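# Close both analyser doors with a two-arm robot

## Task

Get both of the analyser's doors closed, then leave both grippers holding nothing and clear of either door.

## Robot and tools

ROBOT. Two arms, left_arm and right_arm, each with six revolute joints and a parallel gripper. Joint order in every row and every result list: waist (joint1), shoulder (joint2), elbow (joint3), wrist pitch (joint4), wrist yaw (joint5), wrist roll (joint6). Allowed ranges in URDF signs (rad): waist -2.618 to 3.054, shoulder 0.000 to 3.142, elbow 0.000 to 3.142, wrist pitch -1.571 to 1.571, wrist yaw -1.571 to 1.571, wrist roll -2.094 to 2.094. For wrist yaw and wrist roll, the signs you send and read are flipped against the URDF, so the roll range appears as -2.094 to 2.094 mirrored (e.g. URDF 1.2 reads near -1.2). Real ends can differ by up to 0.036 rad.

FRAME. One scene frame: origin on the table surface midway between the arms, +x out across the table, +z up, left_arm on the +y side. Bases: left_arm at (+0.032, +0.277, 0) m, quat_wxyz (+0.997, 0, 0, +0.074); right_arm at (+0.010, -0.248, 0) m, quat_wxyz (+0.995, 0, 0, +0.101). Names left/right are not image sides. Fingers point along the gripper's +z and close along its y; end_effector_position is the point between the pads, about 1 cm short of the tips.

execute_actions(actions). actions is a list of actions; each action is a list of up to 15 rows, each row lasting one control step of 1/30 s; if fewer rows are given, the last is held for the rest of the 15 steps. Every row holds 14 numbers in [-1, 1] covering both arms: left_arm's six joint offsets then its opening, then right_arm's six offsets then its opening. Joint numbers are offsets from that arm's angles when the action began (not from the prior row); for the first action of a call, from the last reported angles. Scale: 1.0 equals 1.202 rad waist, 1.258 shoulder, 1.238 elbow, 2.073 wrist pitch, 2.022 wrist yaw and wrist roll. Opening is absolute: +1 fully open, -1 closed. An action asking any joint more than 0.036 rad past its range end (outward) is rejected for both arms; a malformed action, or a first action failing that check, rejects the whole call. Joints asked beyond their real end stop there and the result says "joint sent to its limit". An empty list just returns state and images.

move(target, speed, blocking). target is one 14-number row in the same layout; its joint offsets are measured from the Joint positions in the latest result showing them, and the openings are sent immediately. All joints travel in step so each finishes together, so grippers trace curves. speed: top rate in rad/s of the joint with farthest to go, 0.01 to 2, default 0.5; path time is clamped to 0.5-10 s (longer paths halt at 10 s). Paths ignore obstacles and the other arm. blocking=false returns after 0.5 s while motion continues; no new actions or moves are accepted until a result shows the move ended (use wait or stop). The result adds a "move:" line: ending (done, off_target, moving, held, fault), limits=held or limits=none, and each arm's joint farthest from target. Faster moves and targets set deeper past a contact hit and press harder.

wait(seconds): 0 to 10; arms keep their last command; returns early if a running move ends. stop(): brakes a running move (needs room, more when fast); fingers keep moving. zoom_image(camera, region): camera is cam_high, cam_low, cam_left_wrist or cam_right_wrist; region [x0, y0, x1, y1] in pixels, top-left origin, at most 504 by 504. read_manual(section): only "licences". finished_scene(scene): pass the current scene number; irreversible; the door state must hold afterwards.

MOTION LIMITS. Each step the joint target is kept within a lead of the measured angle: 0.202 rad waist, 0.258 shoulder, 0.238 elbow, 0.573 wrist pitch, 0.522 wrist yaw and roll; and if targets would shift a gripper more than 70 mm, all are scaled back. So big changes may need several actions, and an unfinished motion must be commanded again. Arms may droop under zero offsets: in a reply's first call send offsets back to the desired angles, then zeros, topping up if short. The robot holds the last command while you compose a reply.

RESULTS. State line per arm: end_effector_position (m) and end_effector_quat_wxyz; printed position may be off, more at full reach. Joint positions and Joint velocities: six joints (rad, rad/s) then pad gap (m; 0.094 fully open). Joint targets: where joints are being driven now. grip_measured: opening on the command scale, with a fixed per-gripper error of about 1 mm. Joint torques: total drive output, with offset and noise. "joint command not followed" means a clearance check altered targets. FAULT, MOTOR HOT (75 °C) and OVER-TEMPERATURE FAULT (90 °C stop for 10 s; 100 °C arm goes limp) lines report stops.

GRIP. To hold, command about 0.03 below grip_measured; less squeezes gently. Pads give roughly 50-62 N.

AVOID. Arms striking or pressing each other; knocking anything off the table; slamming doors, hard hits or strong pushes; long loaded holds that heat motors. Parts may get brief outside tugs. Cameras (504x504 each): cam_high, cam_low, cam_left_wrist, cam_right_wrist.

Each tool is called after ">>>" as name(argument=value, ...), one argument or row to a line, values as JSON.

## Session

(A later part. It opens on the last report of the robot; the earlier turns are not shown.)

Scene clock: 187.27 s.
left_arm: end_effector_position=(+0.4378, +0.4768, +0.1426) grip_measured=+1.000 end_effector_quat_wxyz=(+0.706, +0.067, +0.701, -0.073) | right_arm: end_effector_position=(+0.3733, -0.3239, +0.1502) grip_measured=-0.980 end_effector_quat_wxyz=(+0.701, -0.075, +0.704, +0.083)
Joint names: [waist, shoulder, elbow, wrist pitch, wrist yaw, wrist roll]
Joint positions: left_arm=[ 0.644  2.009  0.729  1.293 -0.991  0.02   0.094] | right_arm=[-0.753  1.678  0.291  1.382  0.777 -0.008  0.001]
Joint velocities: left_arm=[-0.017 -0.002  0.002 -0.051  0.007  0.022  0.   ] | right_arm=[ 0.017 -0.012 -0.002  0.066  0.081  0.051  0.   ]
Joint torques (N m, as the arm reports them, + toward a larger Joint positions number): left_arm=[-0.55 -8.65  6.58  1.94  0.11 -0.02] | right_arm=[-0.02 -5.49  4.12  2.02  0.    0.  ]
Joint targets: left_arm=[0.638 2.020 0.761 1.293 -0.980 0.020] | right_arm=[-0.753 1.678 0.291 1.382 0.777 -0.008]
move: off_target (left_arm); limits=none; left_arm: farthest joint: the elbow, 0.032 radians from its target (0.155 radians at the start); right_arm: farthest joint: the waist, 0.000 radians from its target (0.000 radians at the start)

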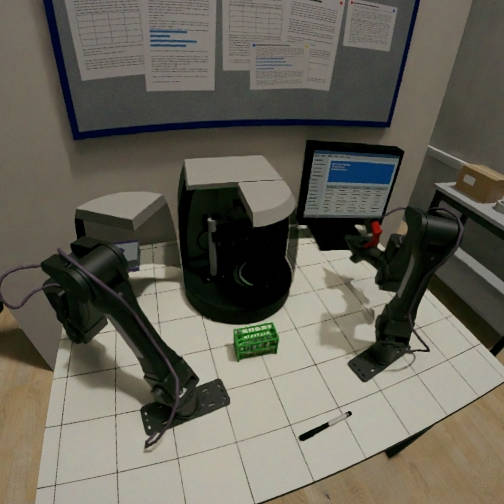

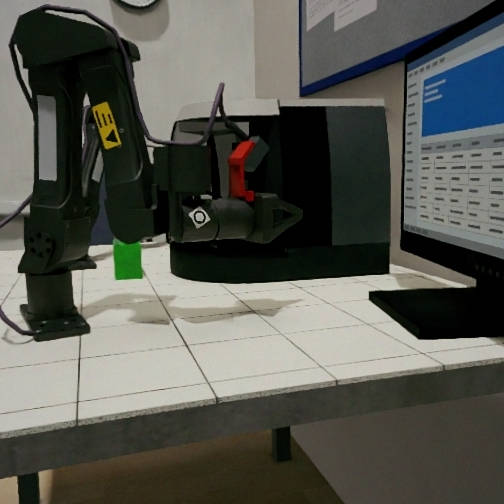

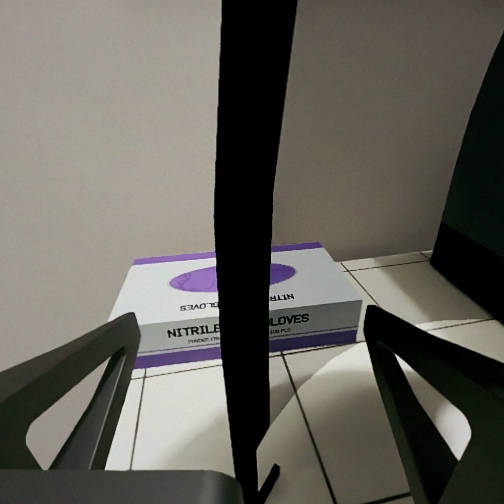

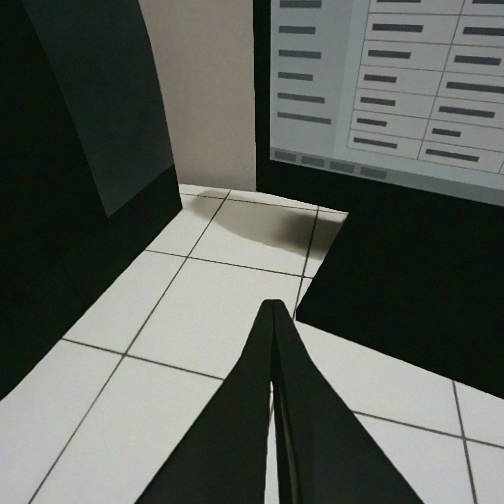

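>>> move(
  target=[-0.07,0.04,0.08,0,0.04,0,1, 0,0,0,0,0,0,-1],
  speed=0.15,
)

>>> move(
  target=[0,0,0,0,0,0,-1, 0,0,0,0,0,0,-1],
)

>>> move(
  target=[0.15,-0.1,-0.15,0,-0.1,0,-1, 0,0,0,0,0,0,-1],
  speed=0.1,
)

Scene clock: 192.67 s.
left_arm: end_effector_position=(+0.4667, +0.4666, +0.1472) grip_measured=+1.000 end_effector_quat_wxyz=(+0.713, +0.077, +0.694, -0.069) | right_arm: end_effector_position=(+0.3733, -0.3239, +0.1502) grip_measured=-0.980 end_effector_quat_wxyz=(+0.701, -0.075, +0.704, +0.083)
Joint names: [waist, shoulder, elbow, wrist pitch, wrist yaw, wrist roll]
Joint positions: left_arm=[ 0.566  2.047  0.796  1.293 -0.92   0.02   0.094] | right_arm=[-0.753  1.678  0.291  1.382  0.777 -0.008  0.001]
Joint velocities: left_arm=[ 0.007 -0.007 -0.022  0.022 -0.007 -0.022  0.   ] | right_arm=[ 0.002 -0.012 -0.017 -0.051 -0.037  0.081 -0.   ]
Joint torques (N m, as the arm reports them, + toward a larger Joint positions number): left_arm=[-0.45 -9.17  6.71  1.96  0.08 -0.03] | right_arm=[-0.01 -5.49  4.1   2.03  0.   -0.01]
Joint targets: left_arm=[0.560 2.059 0.828 1.293 -0.909 0.020] | right_arm=[-0.753 1.678 0.291 1.382 0.777 -0.008]
move: off_target (left_arm); limits=none; left_arm: farthest joint: the elbow, 0.032 radians from its target (0.099 radians at the start); right_arm: farthest joint: the waist, 0.000 radians from its target (0.000 radians at the start)

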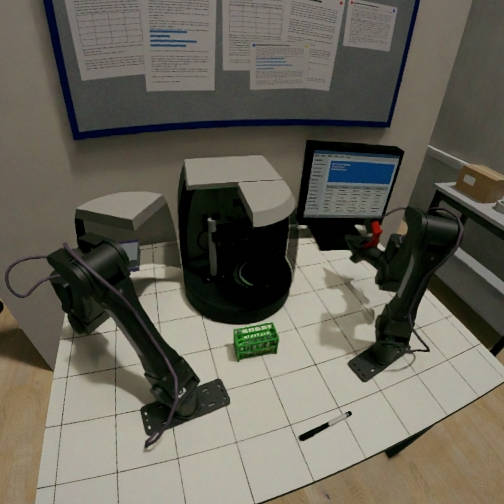

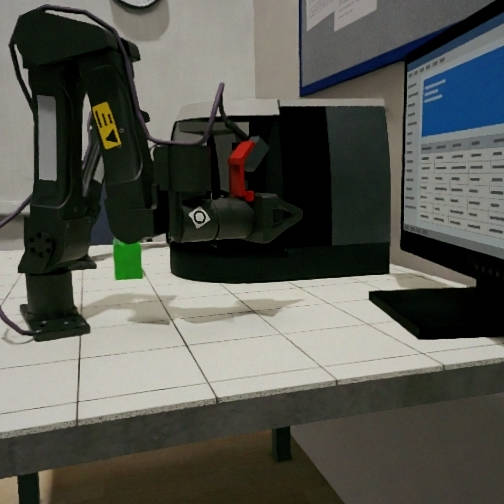

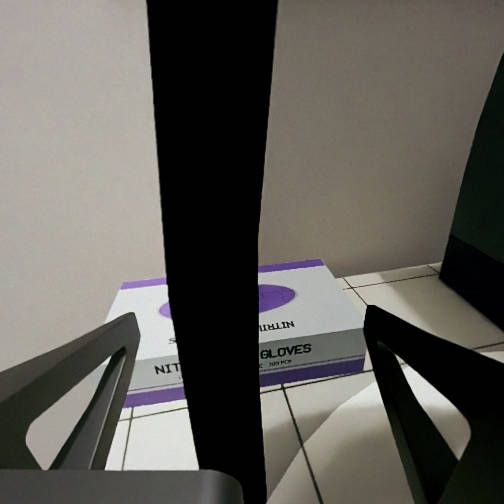

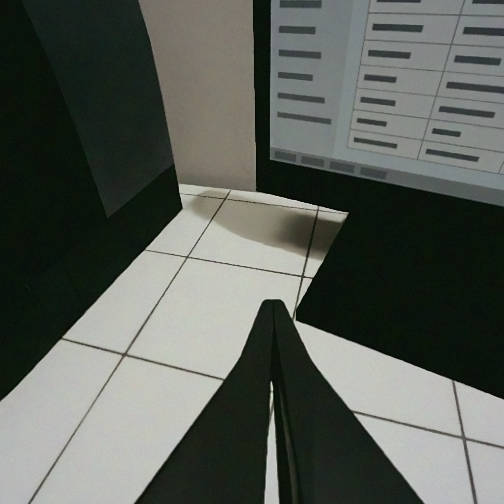

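Scene clock: 193.23 s.
left_arm: end_effector_position=(+0.4516, +0.4564, +0.1463) grip_measured=-0.467 end_effector_quat_wxyz=(+0.706, +0.120, +0.689, -0.109) | right_arm: end_effector_position=(+0.3733, -0.3239, +0.1502) grip_measured=-0.980 end_effector_quat_wxyz=(+0.701, -0.075, +0.704, +0.083)
Joint names: [waist, shoulder, elbow, wrist pitch, wrist yaw, wrist roll]
Joint positions: left_arm=[ 0.606  2.047  0.796  1.296 -1.08   0.02   0.025] | right_arm=[-0.753  1.678  0.291  1.382  0.777 -0.008  0.001]
Joint velocities: left_arm=[ 0.007  0.007  0.002 -0.022  0.051 -0.022 -0.   ] | right_arm=[-0.007  0.002 -0.022  0.022 -0.037 -0.051  0.   ]
Joint torques (N m, as the arm reports them, + toward a larger Joint positions number): left_arm=[ -3.43 -10.01   4.24   1.83   1.53  -0.03] | right_arm=[-0.01 -5.48  4.13  2.03 -0.01 -0.01]
Joint targets: left_arm=[0.566 2.047 0.796 1.293 -0.921 0.019] | right_arm=[-0.753 1.678 0.291 1.382 0.777 -0.008]
move: off_target (left_arm); limits=none; left_arm: farthest joint: the wrist yaw, 0.160 radians from its target (0.000 radians at the start); right_arm: farthest joint: the waist, 0.000 radians from its target (0.000 radians at the start)

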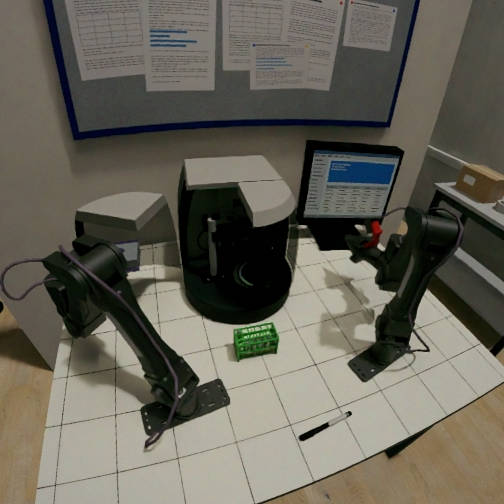

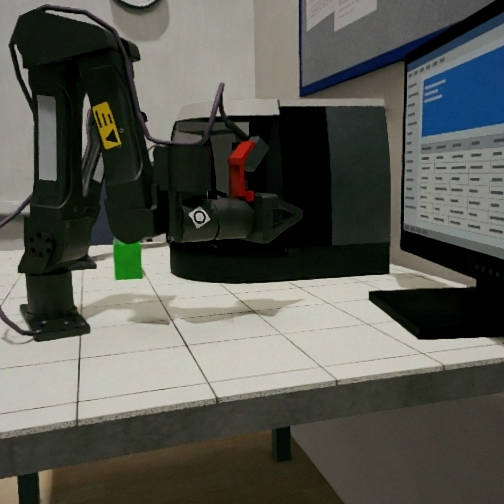

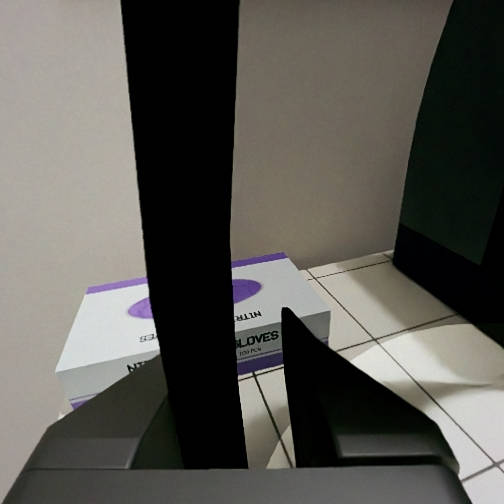

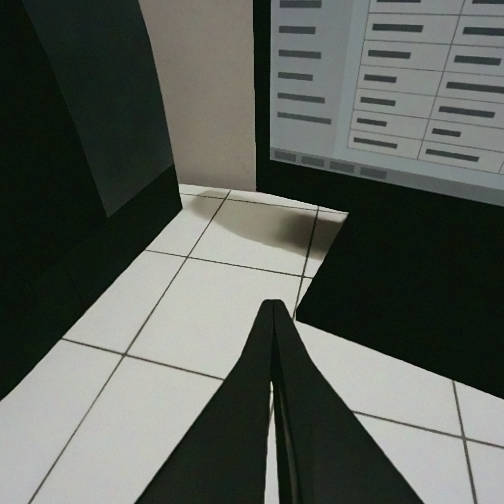

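Scene clock: 195.57 s.
left_arm: end_effector_position=(+0.3761, +0.4442, +0.1443) grip_measured=-0.913 end_effector_quat_wxyz=(+0.690, +0.161, +0.688, -0.157) | right_arm: end_effector_position=(+0.3733, -0.3239, +0.1502) grip_measured=-0.980 end_effector_quat_wxyz=(+0.701, -0.075, +0.704, +0.083)
Joint names: [waist, shoulder, elbow, wrist pitch, wrist yaw, wrist roll]
Joint positions: left_arm=[ 0.777  1.939  0.632  1.311 -1.379 -0.003  0.004] | right_arm=[-0.753  1.678  0.291  1.382  0.777 -0.008  0.001]
Joint velocities: left_arm=[ 0.007 -0.012 -0.017  0.081  0.095  0.051  0.   ] | right_arm=[-0.017  0.002 -0.022  0.022 -0.037 -0.022  0.   ]
Joint torques (N m, as the arm reports them, + toward a larger Joint positions number): left_arm=[ 0.82 -9.98  1.95  1.48  0.92  0.23] | right_arm=[-0.02 -5.46  4.12  2.03  0.   -0.01]
Joint targets: left_arm=[0.787 1.921 0.610 1.296 -1.282 0.020] | right_arm=[-0.753 1.678 0.291 1.382 0.777 -0.008]
move: off_target (left_arm); limits=none; left_arm: farthest joint: the wrist yaw, 0.097 radians from its target (0.202 radians at the start); right_arm: farthest joint: the waist, 0.000 radians from its target (0.000 radians at the start)

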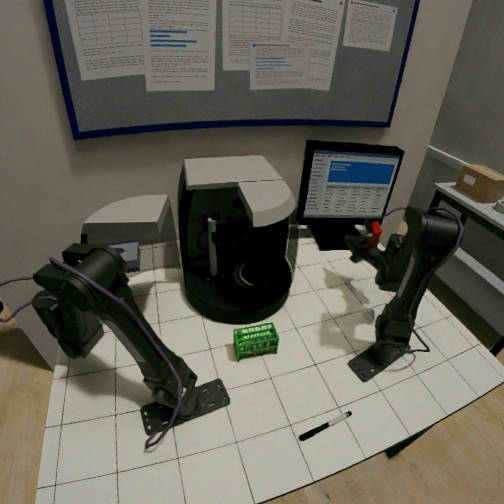

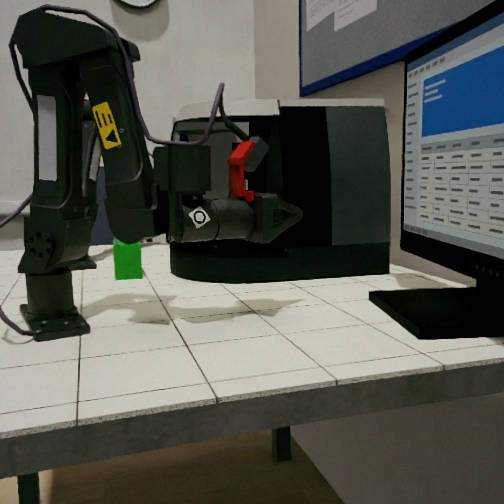

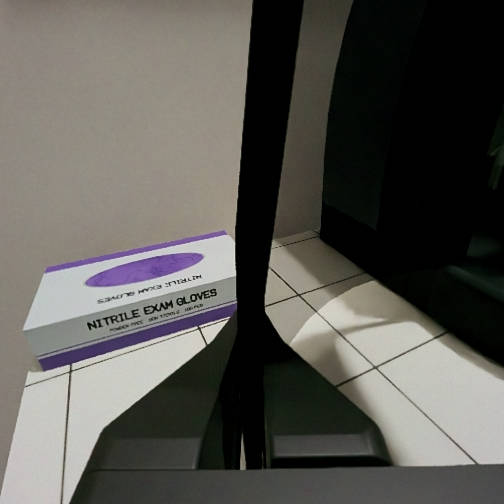

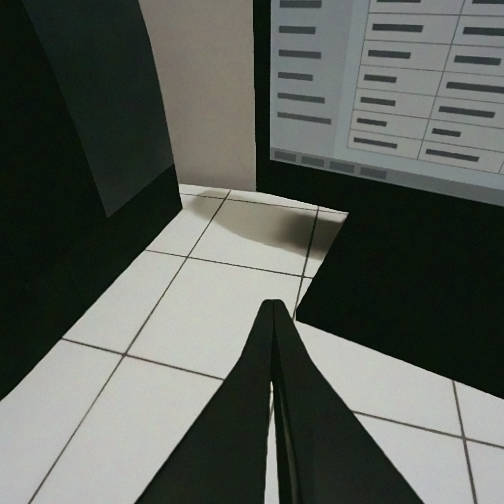

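>>> move(
  target=[0,0.02,0.04,0,0.05,0,0.3, 0,0,0,0,0,0,-1],
  speed=0.15,
)

>>> move(
  target=[-0.12,-0.12,-0.16,0.02,0.05,0,0.3, 0,0,0,0,0,0,-1],
  speed=0.12,
)

Scene clock: 207.47 s.
left_arm: end_effector_position=(+0.3853, +0.4626, +0.1443) grip_measured=+0.298 end_effector_quat_wxyz=(+0.697, +0.132, +0.694, -0.124) | right_arm: end_effector_position=(+0.3733, -0.3239, +0.1502) grip_measured=-0.980 end_effector_quat_wxyz=(+0.701, -0.075, +0.704, +0.083)
Joint names: [waist, shoulder, elbow, wrist pitch, wrist yaw, wrist roll]
Joint positions: left_arm=[ 0.777  1.953  0.651  1.311 -1.288 -0.003  0.061] | right_arm=[-0.753  1.678  0.291  1.382  0.777 -0.008  0.001]
Joint velocities: left_arm=[-0.017 -0.017 -0.002 -0.051 -0.007  0.007 -0.001] | right_arm=[ 0.002  0.007 -0.002  0.022 -0.066 -0.037 -0.001]
Joint torques (N m, as the arm reports them, + toward a larger Joint positions number): left_arm=[ 0.04 -7.82  6.25  1.72  0.1  -0.02] | right_arm=[-0.02 -5.48  4.13  2.02  0.   -0.01]
Joint targets: left_arm=[0.777 1.964 0.681 1.311 -1.278 -0.003] | right_arm=[-0.753 1.678 0.291 1.382 0.777 -0.008]
move: off_target (left_arm); limits=none; left_arm: farthest joint: the elbow, 0.031 radians from its target (0.050 radians at the start); right_arm: farthest joint: the waist, 0.000 radians from its target (0.000 radians at the start)

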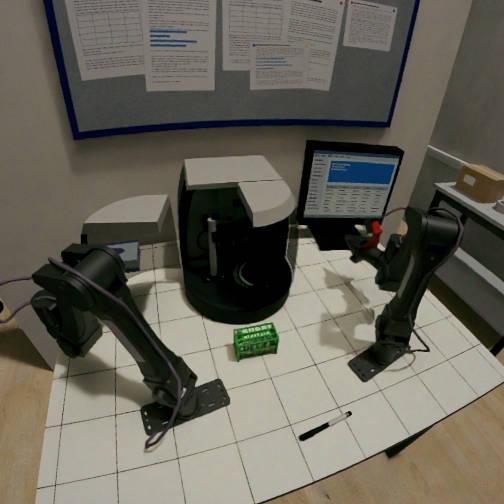

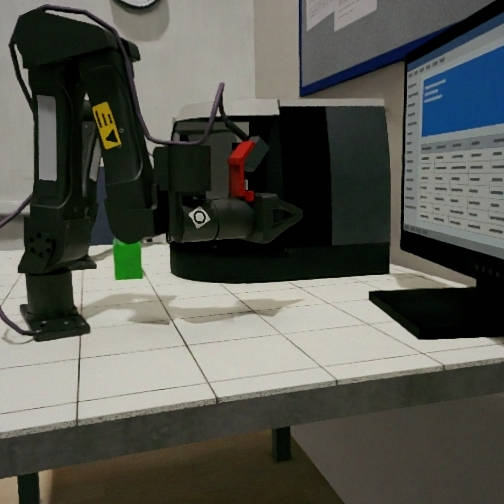

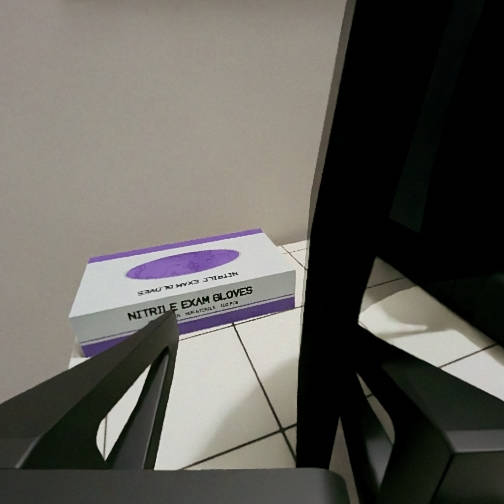

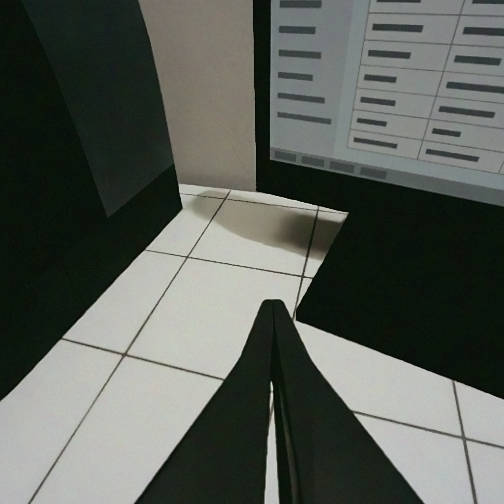

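Scene clock: 209.57 s.
left_arm: end_effector_position=(+0.3857, +0.4133, +0.1466) grip_measured=+0.298 end_effector_quat_wxyz=(+0.695, +0.117, +0.699, -0.122) | right_arm: end_effector_position=(+0.3733, -0.3239, +0.1502) grip_measured=-0.980 end_effector_quat_wxyz=(+0.701, -0.075, +0.704, +0.083)
Joint names: [waist, shoulder, elbow, wrist pitch, wrist yaw, wrist roll]
Joint positions: left_arm=[ 0.661  1.827  0.48   1.335 -1.147 -0.003  0.061] | right_arm=[-0.753  1.678  0.291  1.382  0.777 -0.008  0.001]
Joint velocities: left_arm=[ 0.007 -0.002 -0.017 -0.007  0.066 -0.037  0.002] | right_arm=[-0.012 -0.017 -0.017 -0.051 -0.037 -0.051 -0.   ]
Joint torques (N m, as the arm reports them, + toward a larger Joint positions number): left_arm=[-2.34 -9.37  1.55  2.07 -0.39 -0.01] | right_arm=[-0.01 -5.48  4.12  2.03 -0.01 -0.01]
Joint targets: left_arm=[0.633 1.802 0.453 1.352 -1.187 -0.003] | right_arm=[-0.753 1.678 0.291 1.382 0.777 -0.008]
move: off_target (left_arm); limits=none; left_arm: farthest joint: the wrist yaw, 0.040 radians from its target (0.101 radians at the start); right_arm: farthest joint: the waist, 0.000 radians from its target (0.000 radians at the start)

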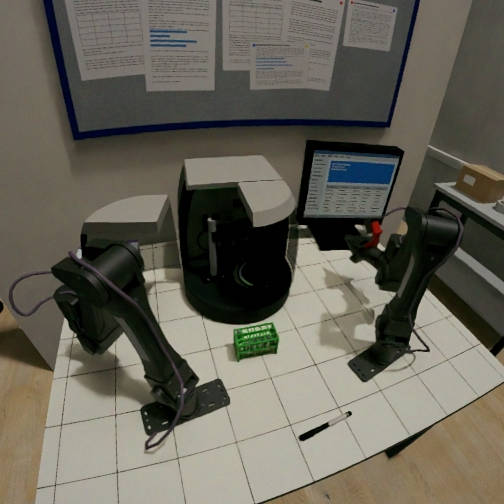

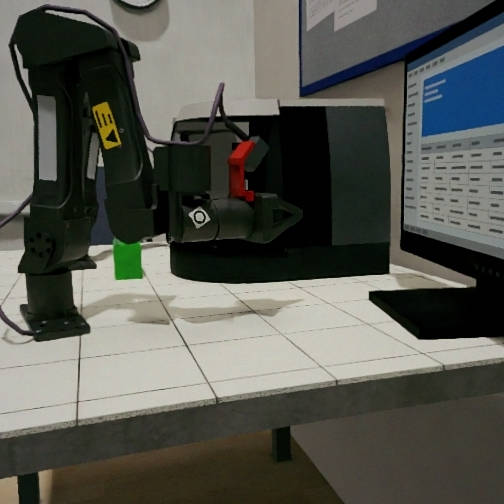

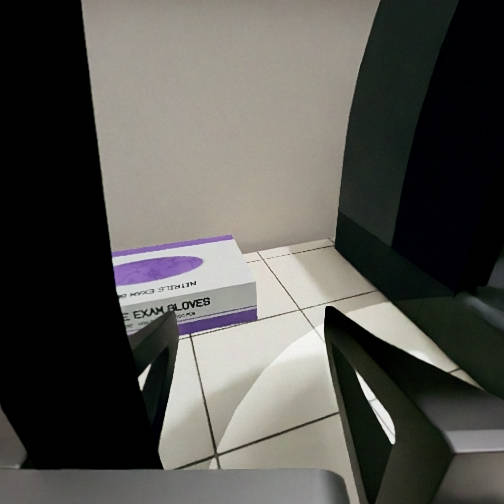

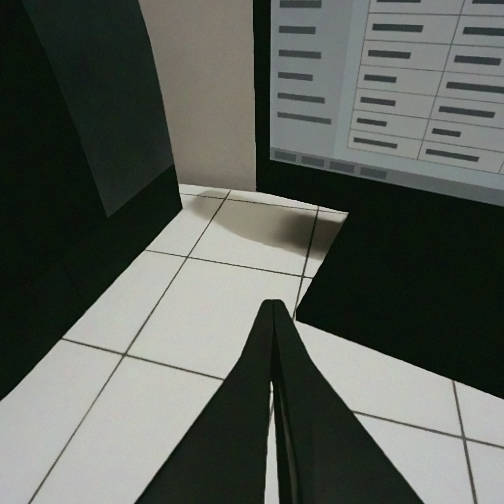

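>>> move(
  target=[0.03,0,0,0,-0.04,0,-1, 0,0,0,0,0,0,-1],
  speed=0.1,
)

>>> move(
  target=[0.06,-0.14,-0.17,0.03,0,0,-1, 0,0,0,0,0,0,-1],
  speed=0.1,
)

Scene clock: 216.20 s.
left_arm: end_effector_position=(+0.3689, +0.4262, +0.1467) grip_measured=-0.849 end_effector_quat_wxyz=(+0.697, +0.128, +0.697, -0.115) | right_arm: end_effector_position=(+0.3733, -0.3239, +0.1502) grip_measured=-0.980 end_effector_quat_wxyz=(+0.701, -0.075, +0.704, +0.083)
Joint names: [waist, shoulder, elbow, wrist pitch, wrist yaw, wrist roll]
Joint positions: left_arm=[ 0.741  1.827  0.477  1.34  -1.232 -0.028  0.007] | right_arm=[-0.753  1.678  0.291  1.382  0.777 -0.008  0.001]
Joint velocities: left_arm=[ 0.002 -0.012 -0.012  0.022  0.007  0.007 -0.   ] | right_arm=[-0.007 -0.017 -0.002 -0.022 -0.051 -0.081 -0.   ]
Joint torques (N m, as the arm reports them, + toward a larger Joint positions number): left_arm=[-3.67 -7.36  3.8   1.72  0.02  0.25] | right_arm=[-0.01 -5.46  4.1   2.03  0.    0.  ]
Joint targets: left_arm=[0.697 1.827 0.480 1.335 -1.228 -0.003] | right_arm=[-0.753 1.678 0.291 1.382 0.777 -0.008]
move: off_target (left_arm); limits=none; left_arm: farthest joint: the waist, 0.043 radians from its target (0.036 radians at the start); right_arm: farthest joint: the waist, 0.000 radians from its target (0.000 radians at the start)

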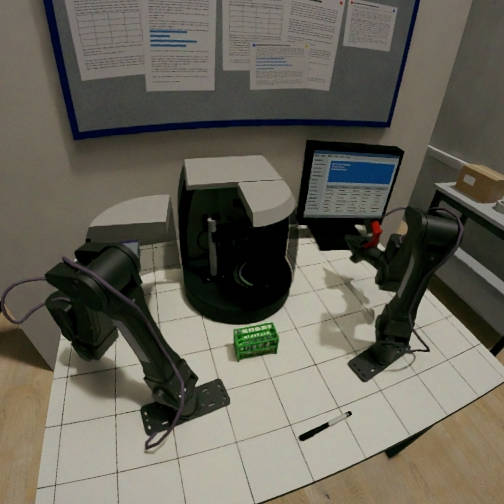

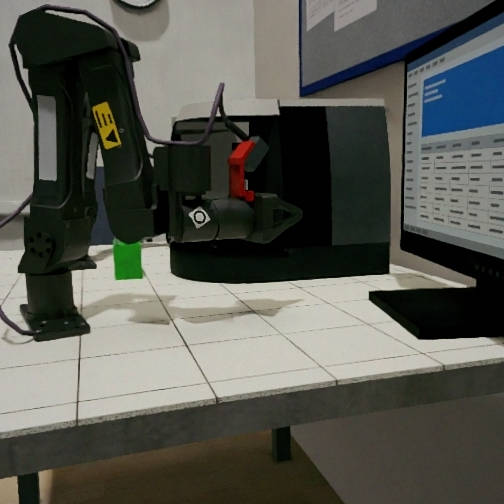

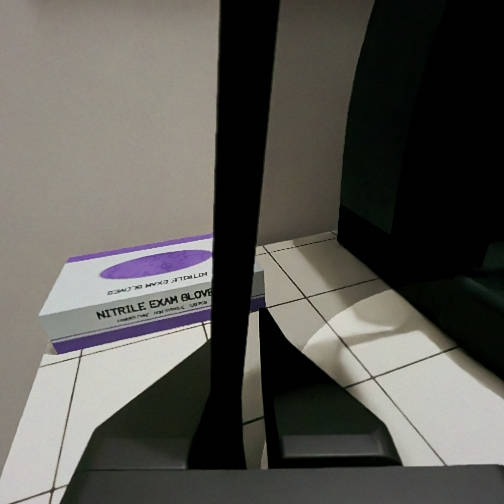

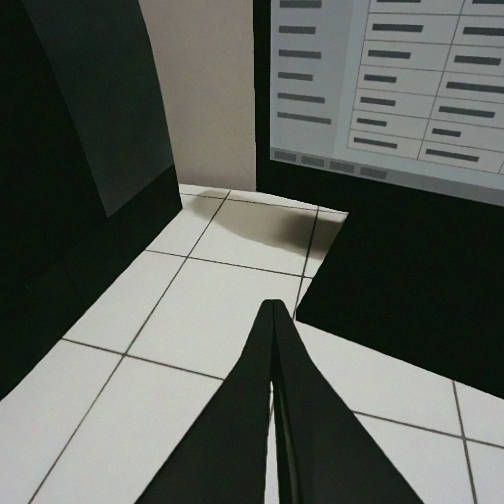

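Scene clock: 218.60 s.
left_arm: end_effector_position=(+0.3339, +0.4114, +0.1454) grip_measured=-0.884 end_effector_quat_wxyz=(+0.697, +0.091, +0.706, -0.087) | right_arm: end_effector_position=(+0.3733, -0.3239, +0.1502) grip_measured=-0.980 end_effector_quat_wxyz=(+0.701, -0.075, +0.704, +0.083)
Joint names: [waist, shoulder, elbow, wrist pitch, wrist yaw, wrist roll]
Joint positions: left_arm=[ 0.793  1.683  0.285  1.366 -1.193 -0.034  0.005] | right_arm=[-0.753  1.678  0.291  1.382  0.777 -0.008  0.001]
Joint velocities: left_arm=[-0.002 -0.002 -0.007 -0.051 -0.007  0.022  0.001] | right_arm=[ 0.002 -0.002 -0.002 -0.007  0.022  0.051 -0.   ]
Joint torques (N m, as the arm reports them, + toward a larger Joint positions number): left_arm=[ 1.7  -8.22  1.92  2.23 -0.41  0.04] | right_arm=[-0.01 -5.47  4.12  2.03  0.    0.  ]
Joint targets: left_arm=[0.812 1.651 0.267 1.402 -1.232 -0.028] | right_arm=[-0.753 1.678 0.291 1.382 0.777 -0.008]
move: off_target (left_arm); limits=none; left_arm: farthest joint: the wrist yaw, 0.039 radians from its target (0.000 radians at the start); right_arm: farthest joint: the waist, 0.000 radians from its target (0.000 radians at the start)

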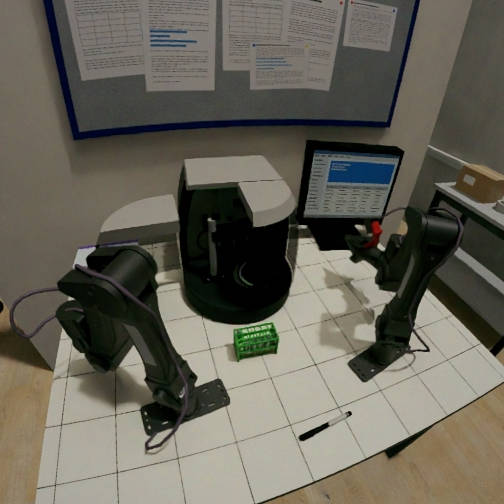

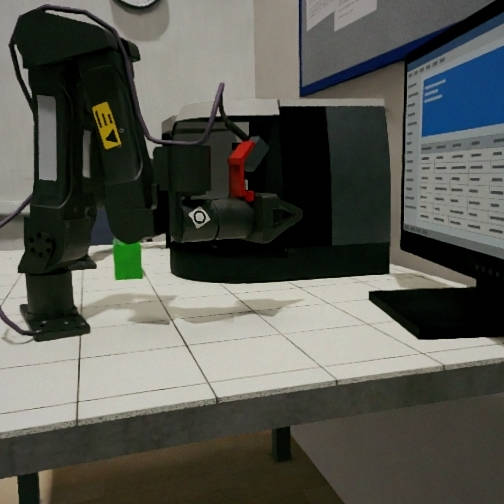

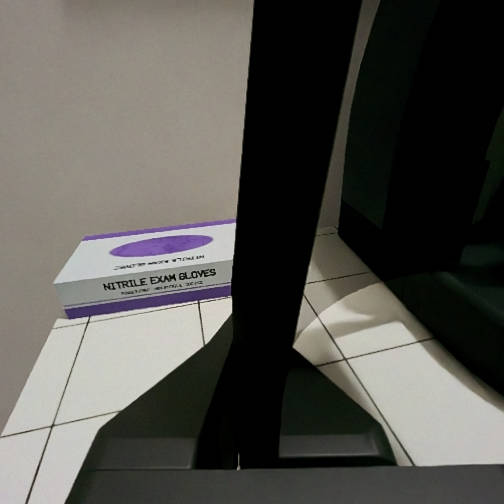

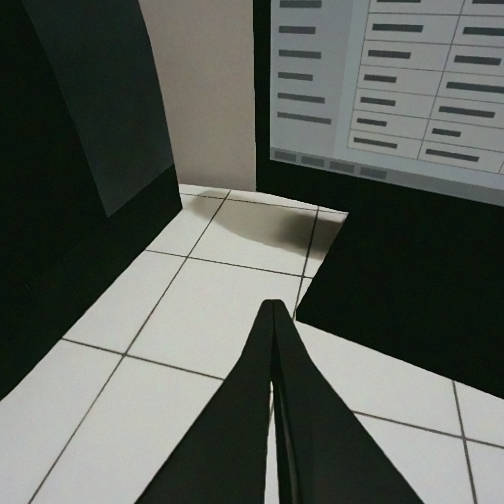

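>>> move(
  target=[0,0,0,0,0,0,-0.5, 0,0,0,0,0,0,-1],
)

>>> move(
  target=[0.17,-0.05,-0.06,0.02,-0.1,0,-0.5, 0,0,0,0,0,0,-1],
  speed=0.15,
)

>>> move(
  target=[0,0.03,0.06,0,0.25,0,-1, 0,0,0,0,0,0,-1],
  speed=0.3,
)

Scene clock: 228.27 s.
left_arm: end_effector_position=(+0.3339, +0.4114, +0.1454) grip_measured=-0.502 end_effector_quat_wxyz=(+0.697, +0.091, +0.706, -0.087) | right_arm: end_effector_position=(+0.3733, -0.3239, +0.1502) grip_measured=-0.980 end_effector_quat_wxyz=(+0.701, -0.075, +0.704, +0.083)
Joint names: [waist, shoulder, elbow, wrist pitch, wrist yaw, wrist roll]
Joint positions: left_arm=[ 0.793  1.683  0.285  1.366 -1.193 -0.034  0.023] | right_arm=[-0.753  1.678  0.291  1.382  0.777 -0.008  0.001]
Joint velocities: left_arm=[ 0.007 -0.012  0.007 -0.051  0.051 -0.007 -0.   ] | right_arm=[-0.002 -0.017 -0.017 -0.007  0.022  0.022 -0.   ]
Joint torques (N m, as the arm reports them, + toward a larger Joint positions number): left_arm=[ 0.05 -5.64  3.35  1.81 -0.03 -0.02] | right_arm=[-0.03 -5.45  4.1   2.02 -0.01 -0.01]
Joint targets: left_arm=[0.793 1.683 0.285 1.365 -1.193 -0.034] | right_arm=[-0.753 1.678 0.291 1.382 0.777 -0.008]
move: done; limits=none; left_arm: farthest joint: the waist, 0.000 radians from its target (0.000 radians at the start); right_arm: farthest joint: the waist, 0.000 radians from its target (0.000 radians at the start)

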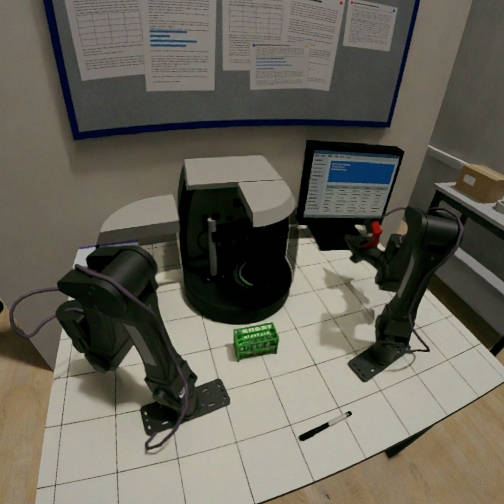

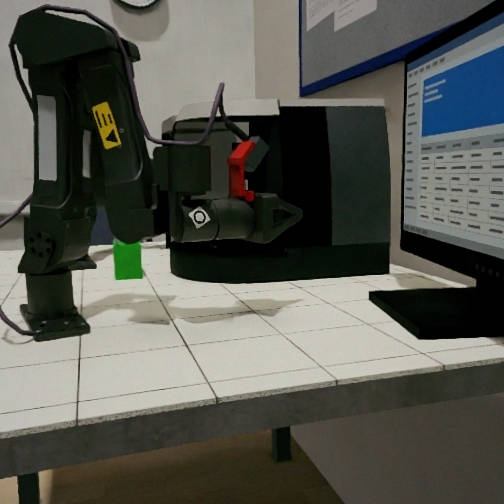

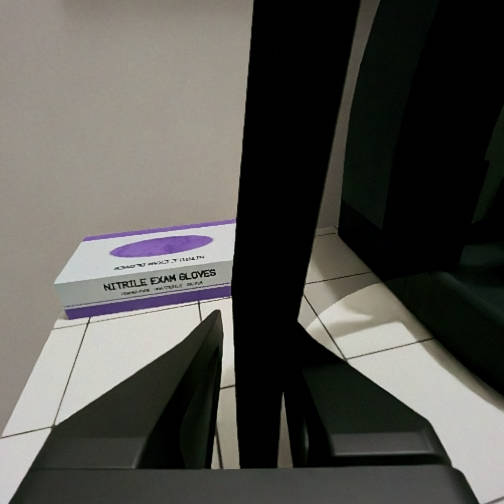

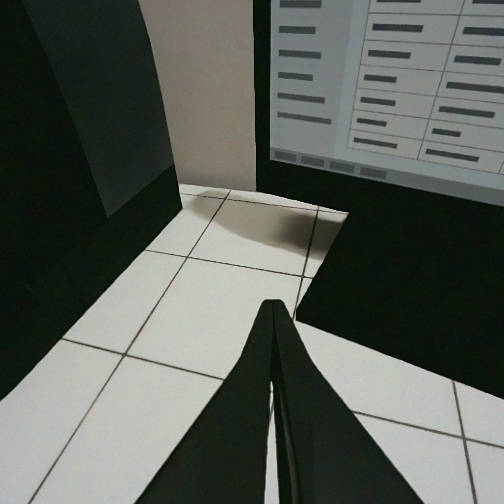

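Scene clock: 230.20 s.
left_arm: end_effector_position=(+0.2913, +0.4224, +0.1490) grip_measured=-0.502 end_effector_quat_wxyz=(+0.702, +0.096, +0.701, -0.079) | right_arm: end_effector_position=(+0.3733, -0.3239, +0.1502) grip_measured=-0.980 end_effector_quat_wxyz=(+0.701, -0.075, +0.704, +0.083)
Joint names: [waist, shoulder, elbow, wrist pitch, wrist yaw, wrist roll]
Joint positions: left_arm=[ 0.989  1.641  0.235  1.396 -1.384 -0.034  0.023] | right_arm=[-0.753  1.678  0.291  1.382  0.777 -0.008  0.001]
Joint velocities: left_arm=[ 0.002 -0.017 -0.002 -0.095  0.095 -0.022  0.001] | right_arm=[-0.007  0.002 -0.002 -0.022  0.066 -0.037 -0.001]
Joint torques (N m, as the arm reports them, + toward a larger Joint positions number): left_arm=[ 0.69 -6.64  1.3   1.76 -0.09 -0.03] | right_arm=[-0.02 -5.47  4.11  2.03  0.    0.  ]
Joint targets: left_arm=[0.998 1.621 0.211 1.407 -1.395 -0.034] | right_arm=[-0.753 1.678 0.291 1.382 0.777 -0.008]
move: off_target (left_arm); limits=none; left_arm: farthest joint: the elbow, 0.024 radians from its target (0.074 radians at the start); right_arm: farthest joint: the waist, 0.000 radians from its target (0.000 radians at the start)

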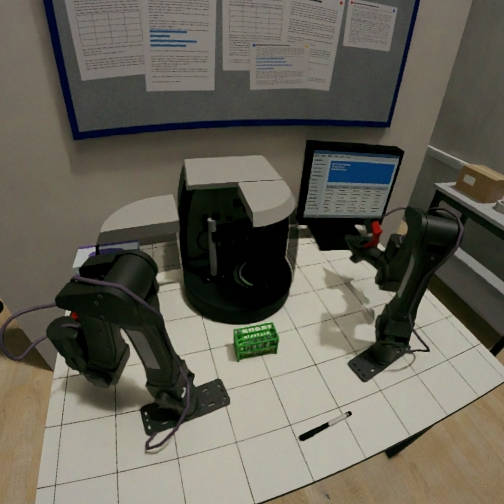

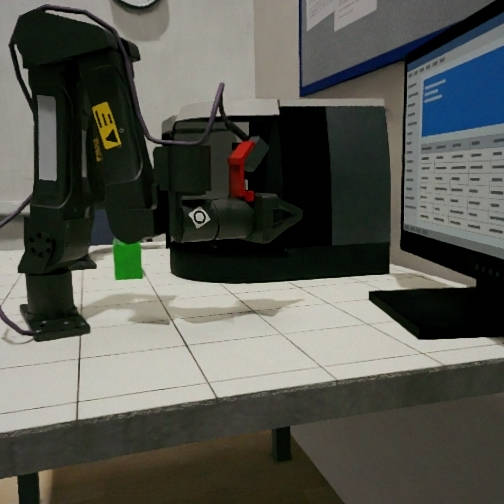

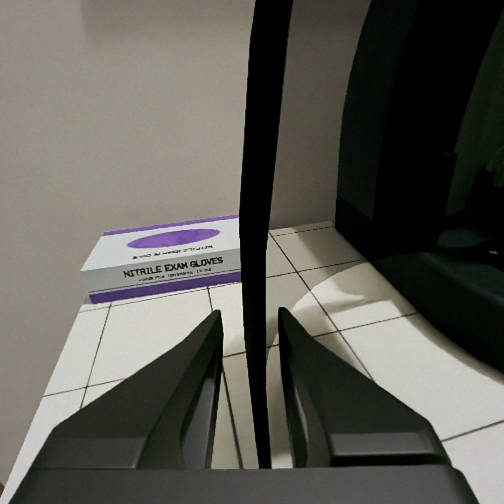

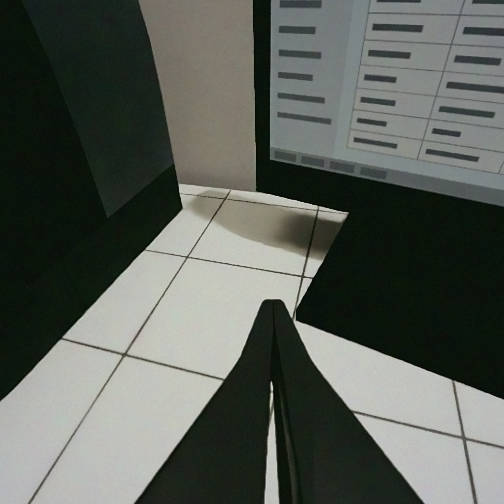

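Scene clock: 232.17 s.
left_arm: end_effector_position=(+0.3079, +0.4378, +0.1495) grip_measured=-0.924 end_effector_quat_wxyz=(+0.706, +0.064, +0.704, -0.039) | right_arm: end_effector_position=(+0.3733, -0.3239, +0.1502) grip_measured=-0.980 end_effector_quat_wxyz=(+0.701, -0.075, +0.704, +0.083)
Joint names: [waist, shoulder, elbow, wrist pitch, wrist yaw, wrist roll]
Joint positions: left_arm=[ 0.929  1.657  0.249  1.408 -1.222 -0.036  0.004] | right_arm=[-0.753  1.678  0.291  1.382  0.777 -0.008  0.001]
Joint velocities: left_arm=[ 0.012  0.002  0.007 -0.022  0.037  0.051 -0.001] | right_arm=[-0.002 -0.017  0.002 -0.007 -0.037  0.051 -0.   ]
Joint torques (N m, as the arm reports them, + toward a larger Joint positions number): left_arm=[ 5.13 -3.58  8.    1.64  3.27  0.  ] | right_arm=[-0.02 -5.49  4.11  2.03 -0.01 -0.01]
Joint targets: left_arm=[0.989 1.679 0.310 1.396 -0.879 -0.034] | right_arm=[-0.753 1.678 0.291 1.382 0.777 -0.008]
move: off_target (left_arm); limits=none; left_arm: farthest joint: the wrist yaw, 0.344 radians from its target (0.505 radians at the start); right_arm: farthest joint: the waist, 0.000 radians from its target (0.000 radians at the start)

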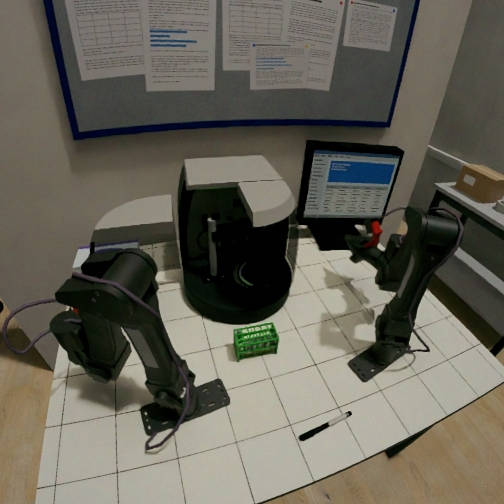

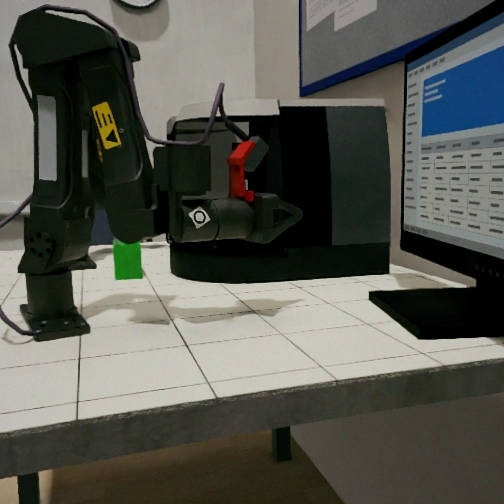

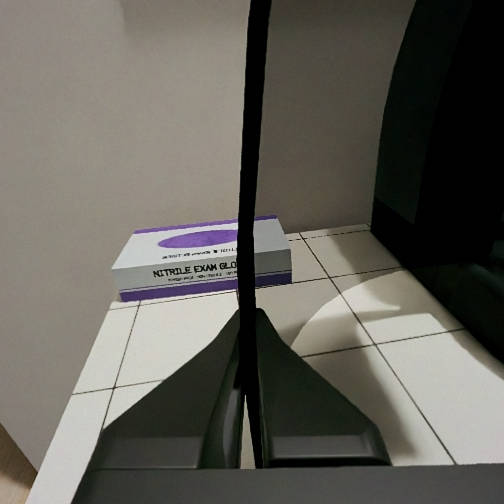

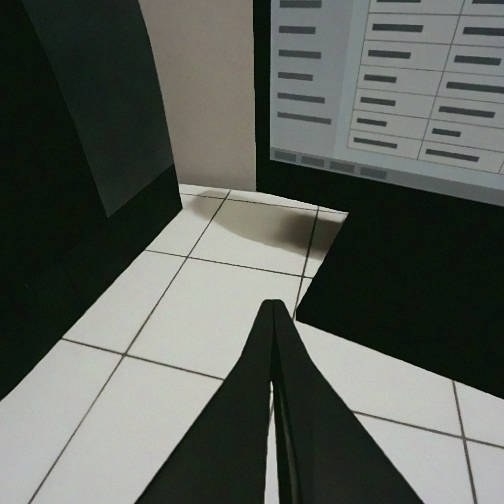

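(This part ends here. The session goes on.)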